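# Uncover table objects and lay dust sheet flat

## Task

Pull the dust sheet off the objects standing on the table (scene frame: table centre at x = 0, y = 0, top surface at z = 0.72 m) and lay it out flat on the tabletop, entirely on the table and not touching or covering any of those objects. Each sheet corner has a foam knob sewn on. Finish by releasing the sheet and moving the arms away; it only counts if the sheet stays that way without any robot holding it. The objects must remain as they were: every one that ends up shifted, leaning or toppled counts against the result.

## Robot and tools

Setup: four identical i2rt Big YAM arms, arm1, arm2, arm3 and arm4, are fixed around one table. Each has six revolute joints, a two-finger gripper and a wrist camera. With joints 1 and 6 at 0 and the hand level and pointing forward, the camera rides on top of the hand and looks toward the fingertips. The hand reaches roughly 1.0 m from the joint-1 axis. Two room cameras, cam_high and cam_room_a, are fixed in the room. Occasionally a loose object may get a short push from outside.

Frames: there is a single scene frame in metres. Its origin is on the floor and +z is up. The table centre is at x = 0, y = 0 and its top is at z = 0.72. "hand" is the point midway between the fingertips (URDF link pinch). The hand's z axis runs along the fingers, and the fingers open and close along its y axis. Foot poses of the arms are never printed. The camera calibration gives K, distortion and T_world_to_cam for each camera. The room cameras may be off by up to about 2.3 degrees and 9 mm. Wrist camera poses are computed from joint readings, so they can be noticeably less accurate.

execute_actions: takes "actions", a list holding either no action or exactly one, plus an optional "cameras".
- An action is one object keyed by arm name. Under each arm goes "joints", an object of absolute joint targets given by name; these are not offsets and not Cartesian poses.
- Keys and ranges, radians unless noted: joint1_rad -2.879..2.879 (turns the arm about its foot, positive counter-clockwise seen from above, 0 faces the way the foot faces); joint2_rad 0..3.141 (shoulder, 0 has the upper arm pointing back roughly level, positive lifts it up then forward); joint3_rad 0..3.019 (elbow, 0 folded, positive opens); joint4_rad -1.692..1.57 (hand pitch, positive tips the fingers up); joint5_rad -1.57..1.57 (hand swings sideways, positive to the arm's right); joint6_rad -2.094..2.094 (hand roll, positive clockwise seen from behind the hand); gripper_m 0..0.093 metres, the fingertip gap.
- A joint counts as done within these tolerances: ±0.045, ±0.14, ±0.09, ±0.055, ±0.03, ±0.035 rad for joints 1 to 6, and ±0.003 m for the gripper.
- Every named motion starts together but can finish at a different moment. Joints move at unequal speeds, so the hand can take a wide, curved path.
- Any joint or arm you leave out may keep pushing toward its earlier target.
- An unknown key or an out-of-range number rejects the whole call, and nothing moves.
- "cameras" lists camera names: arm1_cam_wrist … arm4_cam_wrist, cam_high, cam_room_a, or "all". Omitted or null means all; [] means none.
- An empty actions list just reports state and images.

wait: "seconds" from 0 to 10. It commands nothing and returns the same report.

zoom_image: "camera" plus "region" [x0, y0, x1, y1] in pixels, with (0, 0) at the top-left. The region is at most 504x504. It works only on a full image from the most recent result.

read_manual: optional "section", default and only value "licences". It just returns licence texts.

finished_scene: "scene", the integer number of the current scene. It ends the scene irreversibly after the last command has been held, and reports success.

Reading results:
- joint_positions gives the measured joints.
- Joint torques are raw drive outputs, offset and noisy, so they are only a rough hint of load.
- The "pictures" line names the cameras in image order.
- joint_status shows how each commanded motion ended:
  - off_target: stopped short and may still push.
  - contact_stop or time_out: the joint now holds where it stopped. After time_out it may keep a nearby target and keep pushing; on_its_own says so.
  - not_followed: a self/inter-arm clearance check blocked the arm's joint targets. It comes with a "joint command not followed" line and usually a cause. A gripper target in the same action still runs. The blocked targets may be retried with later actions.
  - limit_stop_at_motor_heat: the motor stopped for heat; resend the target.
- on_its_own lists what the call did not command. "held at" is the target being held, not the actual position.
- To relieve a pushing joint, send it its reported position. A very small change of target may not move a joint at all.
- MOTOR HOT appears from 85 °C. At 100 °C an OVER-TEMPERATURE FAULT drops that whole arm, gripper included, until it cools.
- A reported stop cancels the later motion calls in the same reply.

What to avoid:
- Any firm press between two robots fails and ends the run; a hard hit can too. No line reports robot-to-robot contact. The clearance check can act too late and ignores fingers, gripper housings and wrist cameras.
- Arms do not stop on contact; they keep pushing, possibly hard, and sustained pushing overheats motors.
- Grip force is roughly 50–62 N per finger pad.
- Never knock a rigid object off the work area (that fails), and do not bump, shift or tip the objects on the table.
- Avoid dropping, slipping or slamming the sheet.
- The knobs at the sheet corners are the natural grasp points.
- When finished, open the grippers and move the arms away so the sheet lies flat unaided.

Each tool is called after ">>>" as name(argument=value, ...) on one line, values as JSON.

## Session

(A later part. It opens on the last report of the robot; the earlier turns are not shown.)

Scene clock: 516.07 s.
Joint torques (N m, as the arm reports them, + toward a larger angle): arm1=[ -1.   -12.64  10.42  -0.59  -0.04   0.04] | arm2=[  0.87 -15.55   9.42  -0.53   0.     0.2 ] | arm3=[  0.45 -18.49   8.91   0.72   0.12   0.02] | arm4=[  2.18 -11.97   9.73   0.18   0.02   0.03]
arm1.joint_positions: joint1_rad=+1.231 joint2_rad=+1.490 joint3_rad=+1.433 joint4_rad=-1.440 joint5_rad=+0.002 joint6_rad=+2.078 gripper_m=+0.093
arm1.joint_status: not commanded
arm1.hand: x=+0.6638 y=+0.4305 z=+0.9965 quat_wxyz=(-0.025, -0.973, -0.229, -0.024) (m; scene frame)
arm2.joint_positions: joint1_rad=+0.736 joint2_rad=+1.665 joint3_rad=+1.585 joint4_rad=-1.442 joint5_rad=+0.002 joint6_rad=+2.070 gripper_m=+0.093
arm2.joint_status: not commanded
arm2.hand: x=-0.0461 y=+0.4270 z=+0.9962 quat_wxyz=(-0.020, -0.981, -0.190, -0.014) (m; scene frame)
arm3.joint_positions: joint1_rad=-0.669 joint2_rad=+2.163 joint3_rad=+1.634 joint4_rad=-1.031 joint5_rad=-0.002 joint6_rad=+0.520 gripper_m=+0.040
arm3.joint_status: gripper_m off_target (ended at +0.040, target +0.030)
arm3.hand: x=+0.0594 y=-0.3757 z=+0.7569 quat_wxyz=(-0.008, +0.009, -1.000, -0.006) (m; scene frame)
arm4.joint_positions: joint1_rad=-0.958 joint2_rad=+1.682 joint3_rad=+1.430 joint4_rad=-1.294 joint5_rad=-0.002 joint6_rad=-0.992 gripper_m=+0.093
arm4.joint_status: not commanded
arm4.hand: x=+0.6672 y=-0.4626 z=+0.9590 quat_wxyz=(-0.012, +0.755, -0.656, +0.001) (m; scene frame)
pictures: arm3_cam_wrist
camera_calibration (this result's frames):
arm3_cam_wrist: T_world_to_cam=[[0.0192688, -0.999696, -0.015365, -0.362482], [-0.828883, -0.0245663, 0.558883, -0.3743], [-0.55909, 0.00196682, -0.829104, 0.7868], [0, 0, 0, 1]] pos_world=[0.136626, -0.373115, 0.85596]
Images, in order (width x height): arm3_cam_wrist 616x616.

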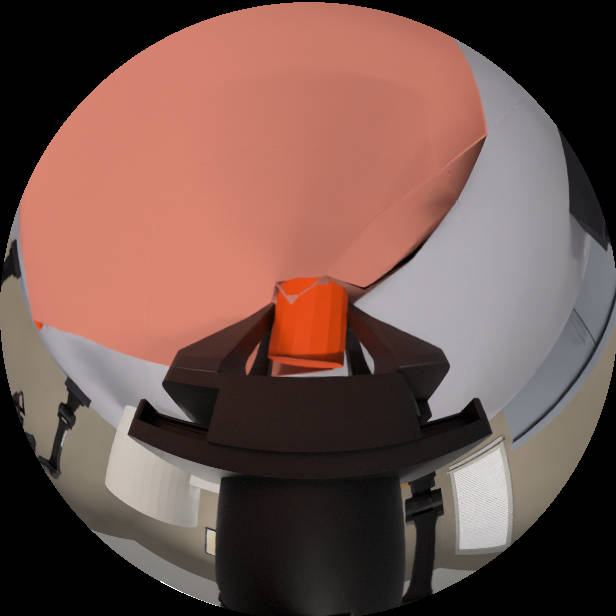

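>>> execute_actions(actions=[{"arm3":{"joints":{"joint2_rad":2.03,"joint3_rad":1.53}}}], cameras=[])

>>> execute_actions(actions=[{"arm3":{"joints":{"joint1_rad":-0.73,"joint2_rad":1.89,"joint3_rad":1.24,"joint4_rad":-0.9,"joint6_rad":-0.3}}}], cameras=["arm3_cam_wrist","cam_room_a"])

Scene clock: 530.40 s.
Joint torques (N m, as the arm reports them, + toward a larger angle): arm1=[ -0.19 -12.69  10.51  -0.62  -0.03   0.01] | arm2=[  0.65 -15.93   9.51  -0.47   0.01   0.2 ] | arm3=[  0.64 -17.2    8.92   0.39   0.13   0.02] | arm4=[  2.11 -12.17   9.74   0.14   0.02   0.03]
arm1.joint_positions: joint1_rad=+1.231 joint2_rad=+1.490 joint3_rad=+1.433 joint4_rad=-1.440 joint5_rad=+0.002 joint6_rad=+2.078 gripper_m=+0.093
arm1.joint_status: not commanded
arm1.hand: x=+0.6638 y=+0.4305 z=+0.9965 quat_wxyz=(-0.025, -0.973, -0.229, -0.024) (m; scene frame)
arm2.joint_positions: joint1_rad=+0.736 joint2_rad=+1.665 joint3_rad=+1.585 joint4_rad=-1.442 joint5_rad=+0.002 joint6_rad=+2.070 gripper_m=+0.093
arm2.joint_status: not commanded
arm2.hand: x=-0.0461 y=+0.4270 z=+0.9962 quat_wxyz=(-0.020, -0.981, -0.190, -0.014) (m; scene frame)
arm3.joint_positions: joint1_rad=-0.669 joint2_rad=+2.027 joint3_rad=+1.531 joint4_rad=-1.021 joint5_rad=-0.002 joint6_rad=+0.520 gripper_m=+0.040
arm3.joint_status: all done
arm3.hand: x=+0.0390 y=-0.3879 z=+0.8018 quat_wxyz=(-0.026, +0.009, -0.999, -0.017) (m; scene frame)
arm4.joint_positions: joint1_rad=-0.958 joint2_rad=+1.682 joint3_rad=+1.430 joint4_rad=-1.294 joint5_rad=-0.002 joint6_rad=-0.992 gripper_m=+0.093
arm4.joint_status: not commanded
arm4.hand: x=+0.6672 y=-0.4626 z=+0.9590 quat_wxyz=(-0.012, +0.755, -0.656, +0.001) (m; scene frame)
pictures: none
No camera images: the call's "cameras" was empty. Leave "cameras" out to get every camera's image.

Scene clock: 532.20 s.
Joint torques (N m, as the arm reports them, + toward a larger angle): arm1=[ -0.64 -12.77  10.52  -0.51   0.04   0.  ] | arm2=[  1.34 -16.71   9.56  -0.57   0.02   0.23] | arm3=[  1.44 -14.41   8.25   0.76   0.01  -0.23] | arm4=[  1.95 -11.92   9.72   0.2    0.02   0.  ]
arm1.joint_positions: joint1_rad=+1.231 joint2_rad=+1.490 joint3_rad=+1.433 joint4_rad=-1.440 joint5_rad=+0.002 joint6_rad=+2.078 gripper_m=+0.093
arm1.joint_status: not commanded
arm1.hand: x=+0.6638 y=+0.4305 z=+0.9965 quat_wxyz=(-0.025, -0.973, -0.229, -0.024) (m; scene frame)
arm2.joint_positions: joint1_rad=+0.736 joint2_rad=+1.665 joint3_rad=+1.585 joint4_rad=-1.442 joint5_rad=+0.002 joint6_rad=+2.070 gripper_m=+0.093
arm2.joint_status: not commanded
arm2.hand: x=-0.0461 y=+0.4270 z=+0.9962 quat_wxyz=(-0.020, -0.981, -0.190, -0.014) (m; scene frame)
arm3.joint_positions: joint1_rad=-0.737 joint2_rad=+1.881 joint3_rad=+1.240 joint4_rad=-0.911 joint5_rad=-0.001 joint6_rad=-0.286 gripper_m=+0.040
arm3.joint_status: all done
arm3.hand: x=-0.0177 y=-0.4623 z=+0.7839 quat_wxyz=(-0.014, +0.369, -0.929, -0.002) (m; scene frame)
arm4.joint_positions: joint1_rad=-0.958 joint2_rad=+1.682 joint3_rad=+1.430 joint4_rad=-1.294 joint5_rad=-0.002 joint6_rad=-0.992 gripper_m=+0.093
arm4.joint_status: not commanded
arm4.hand: x=+0.6672 y=-0.4626 z=+0.9590 quat_wxyz=(-0.012, +0.755, -0.656, +0.001) (m; scene frame)
pictures: arm3_cam_wrist, cam_room_a
camera_calibration (this result's frames):
arm3_cam_wrist: T_world_to_cam=[[0.687228, -0.726439, 0.00199831, -0.322572], [-0.607827, -0.573508, 0.549214, -0.697682], [-0.397824, -0.37865, -0.83568, 0.598354], [0, 0, 0, 1]] pos_world=[0.03565, -0.407888, 0.883854]
Images, in order (width x height): arm3_cam_wrist 616x616, cam_room_a 504x504.

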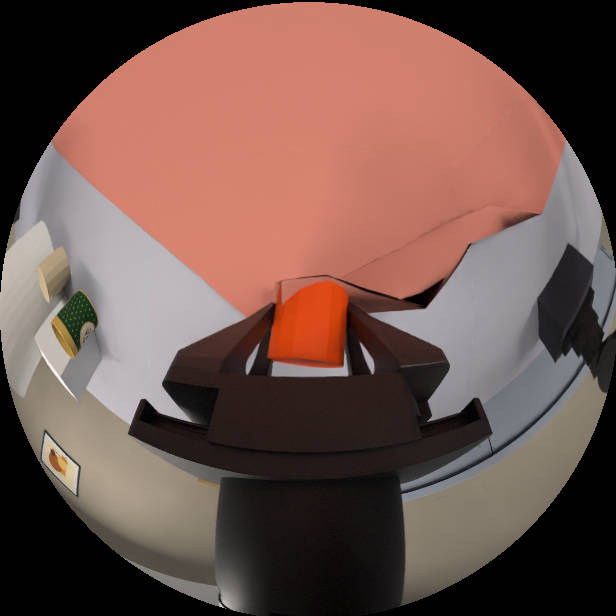

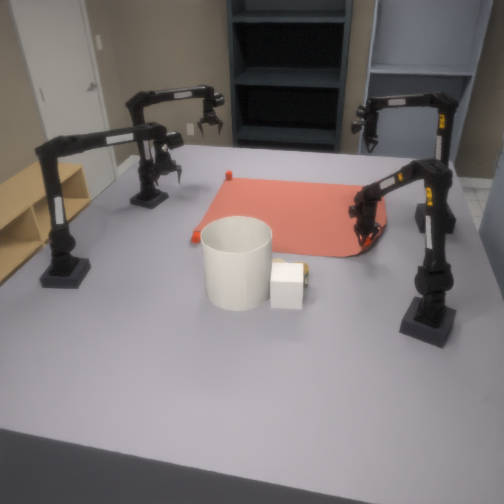

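>>> execute_actions(actions=[{"arm3":{"joints":{"joint1_rad":-0.70,"joint2_rad":1.835,"joint3_rad":1.075,"joint4_rad":-0.8,"joint6_rad":0.1}}}], cameras=["arm3_cam_wrist","cam_high"])

Scene clock: 539.23 s.
Joint torques (N m, as the arm reports them, + toward a larger angle): arm1=[  0.21 -13.01  10.48  -0.46   0.     0.01] | arm2=[  0.84 -15.93   9.48  -0.59   0.02   0.17] | arm3=[  1.04 -13.41   6.98   0.53  -0.03   0.1 ] | arm4=[  2.21 -12.06   9.73   0.16   0.01   0.04]
arm1.joint_positions: joint1_rad=+1.231 joint2_rad=+1.490 joint3_rad=+1.433 joint4_rad=-1.440 joint5_rad=+0.002 joint6_rad=+2.078 gripper_m=+0.093
arm1.joint_status: not commanded
arm1.hand: x=+0.6638 y=+0.4305 z=+0.9965 quat_wxyz=(-0.025, -0.973, -0.229, -0.024) (m; scene frame)
arm2.joint_positions: joint1_rad=+0.736 joint2_rad=+1.665 joint3_rad=+1.585 joint4_rad=-1.442 joint5_rad=+0.002 joint6_rad=+2.070 gripper_m=+0.093
arm2.joint_status: not commanded
arm2.hand: x=-0.0461 y=+0.4270 z=+0.9962 quat_wxyz=(-0.020, -0.981, -0.190, -0.014) (m; scene frame)
arm3.joint_positions: joint1_rad=-0.701 joint2_rad=+1.834 joint3_rad=+1.080 joint4_rad=-0.805 joint5_rad=+0.001 joint6_rad=+0.087 gripper_m=+0.040
arm3.joint_status: all done
arm3.hand: x=-0.0658 y=-0.4680 z=+0.7588 quat_wxyz=(-0.010, +0.209, -0.978, -0.003) (m; scene frame)
arm4.joint_positions: joint1_rad=-0.958 joint2_rad=+1.682 joint3_rad=+1.430 joint4_rad=-1.294 joint5_rad=-0.002 joint6_rad=-0.992 gripper_m=+0.093
arm4.joint_status: not commanded
arm4.hand: x=+0.6672 y=-0.4626 z=+0.9590 quat_wxyz=(-0.012, +0.755, -0.656, +0.001) (m; scene frame)
pictures: arm3_cam_wrist, cam_high
camera_calibration (this result's frames):
arm3_cam_wrist: T_world_to_cam=[[0.409265, -0.912397, -0.00589567, -0.392944], [-0.758072, -0.343623, 0.554302, -0.622574], [-0.507769, -0.222387, -0.832295, 0.619449], [0, 0, 0, 1]] pos_world=[0.00339988, -0.434694, 0.858342]
Images, in order (width x height): arm3_cam_wrist 616x616, cam_high 504x504.

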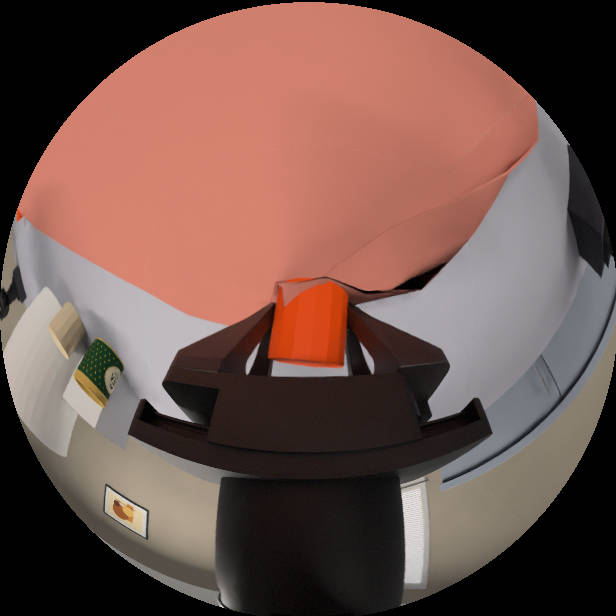

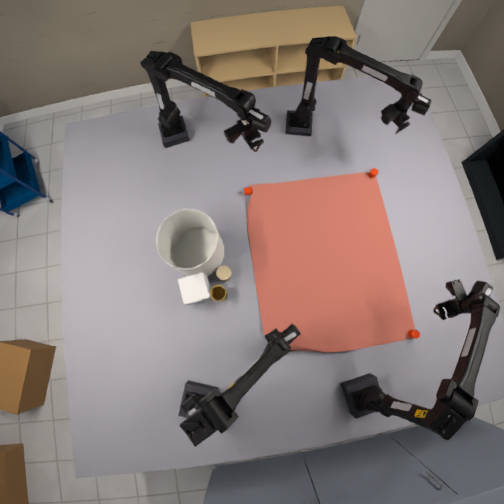

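>>> execute_actions(actions=[{"arm3":{"joints":{"gripper_m":0.093}}}], cameras=[])

>>> execute_actions(actions=[{"arm3":{"joints":{"joint2_rad":1.45,"joint3_rad":1.15,"joint4_rad":-1.2}}}], cameras=["arm3_cam_wrist","cam_high"])

Scene clock: 562.03 s.
Joint torques (N m, as the arm reports them, + toward a larger angle): arm1=[ -0.64 -12.75  10.08  -0.41   0.05  -0.01] | arm2=[  0.43 -16.13   9.43  -0.61   0.06   0.21] | arm3=[  1.15 -13.17   7.1    0.52  -0.02   0.04] | arm4=[  2.15 -12.01   9.68   0.21   0.02   0.01]
arm1.joint_positions: joint1_rad=+1.231 joint2_rad=+1.490 joint3_rad=+1.433 joint4_rad=-1.440 joint5_rad=+0.002 joint6_rad=+2.078 gripper_m=+0.093
arm1.joint_status: not commanded
arm1.hand: x=+0.6638 y=+0.4305 z=+0.9965 quat_wxyz=(-0.025, -0.973, -0.229, -0.024) (m; scene frame)
arm2.joint_positions: joint1_rad=+0.736 joint2_rad=+1.665 joint3_rad=+1.585 joint4_rad=-1.442 joint5_rad=+0.002 joint6_rad=+2.070 gripper_m=+0.093
arm2.joint_status: not commanded
arm2.hand: x=-0.0461 y=+0.4270 z=+0.9962 quat_wxyz=(-0.020, -0.981, -0.190, -0.014) (m; scene frame)
arm3.joint_positions: joint1_rad=-0.701 joint2_rad=+1.834 joint3_rad=+1.080 joint4_rad=-0.805 joint5_rad=+0.001 joint6_rad=+0.088 gripper_m=+0.093
arm3.joint_status: all done
arm3.hand: x=-0.0661 y=-0.4682 z=+0.7586 quat_wxyz=(-0.010, +0.208, -0.978, -0.003) (m; scene frame)
arm4.joint_positions: joint1_rad=-0.958 joint2_rad=+1.682 joint3_rad=+1.430 joint4_rad=-1.294 joint5_rad=-0.002 joint6_rad=-0.992 gripper_m=+0.093
arm4.joint_status: not commanded
arm4.hand: x=+0.6672 y=-0.4626 z=+0.9590 quat_wxyz=(-0.012, +0.755, -0.656, +0.001) (m; scene frame)
pictures: none
No camera images: the call's "cameras" was empty. Leave "cameras" out to get every camera's image.

Scene clock: 563.33 s.
Joint torques (N m, as the arm reports them, + toward a larger angle): arm1=[ -0.66 -12.45  10.65  -0.48   0.04  -0.04] | arm2=[  0.74 -16.12   9.57  -0.59  -0.02   0.19] | arm3=[ 0.97 -9.95 12.24 -0.04 -0.02  0.05] | arm4=[  2.07 -12.11   9.71   0.16   0.01   0.03]
arm1.joint_positions: joint1_rad=+1.231 joint2_rad=+1.490 joint3_rad=+1.433 joint4_rad=-1.440 joint5_rad=+0.002 joint6_rad=+2.078 gripper_m=+0.093
arm1.joint_status: not commanded
arm1.hand: x=+0.6638 y=+0.4305 z=+0.9965 quat_wxyz=(-0.025, -0.973, -0.229, -0.024) (m; scene frame)
arm2.joint_positions: joint1_rad=+0.736 joint2_rad=+1.665 joint3_rad=+1.585 joint4_rad=-1.442 joint5_rad=+0.002 joint6_rad=+2.070 gripper_m=+0.093
arm2.joint_status: not commanded
arm2.hand: x=-0.0461 y=+0.4270 z=+0.9962 quat_wxyz=(-0.020, -0.981, -0.190, -0.014) (m; scene frame)
arm3.joint_positions: joint1_rad=-0.701 joint2_rad=+1.440 joint3_rad=+1.122 joint4_rad=-1.190 joint5_rad=+0.001 joint6_rad=+0.088 gripper_m=+0.093
arm3.joint_status: all done
arm3.hand: x=-0.1102 y=-0.4929 z=+0.9372 quat_wxyz=(-0.034, +0.208, -0.978, -0.011) (m; scene frame)
arm4.joint_positions: joint1_rad=-0.958 joint2_rad=+1.682 joint3_rad=+1.430 joint4_rad=-1.294 joint5_rad=-0.002 joint6_rad=-0.992 gripper_m=+0.093
arm4.joint_status: not commanded
arm4.hand: x=+0.6672 y=-0.4626 z=+0.9590 quat_wxyz=(-0.012, +0.755, -0.656, +0.001) (m; scene frame)
pictures: arm3_cam_wrist, cam_high
camera_calibration (this result's frames):
arm3_cam_wrist: T_world_to_cam=[[0.408167, -0.912849, -0.0102967, -0.392708], [-0.782079, -0.355469, 0.511854, -0.732402], [-0.470906, -0.200869, -0.859011, 0.779465], [0, 0, 0, 1]] pos_world=[-0.0454516, -0.462258, 1.04041]
Images, in order (width x height): arm3_cam_wrist 616x616, cam_high 504x504.

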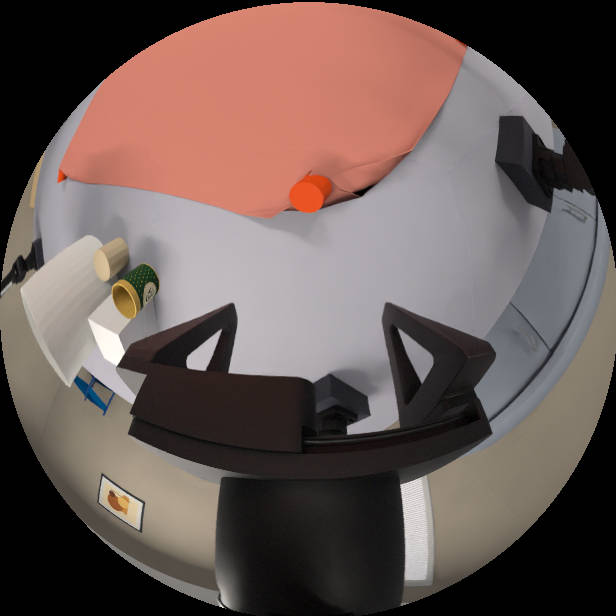

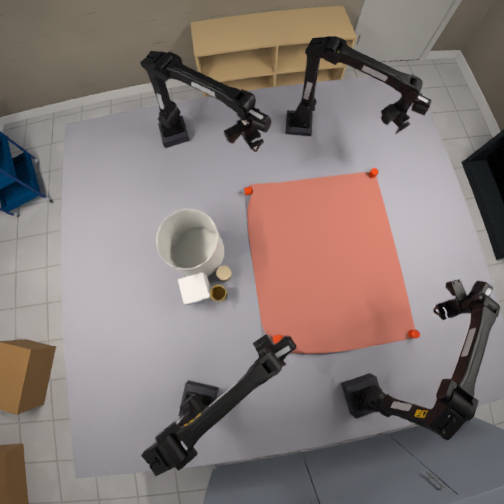

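>>> finished_scene(scene=2)

The scene is finished: the task was done.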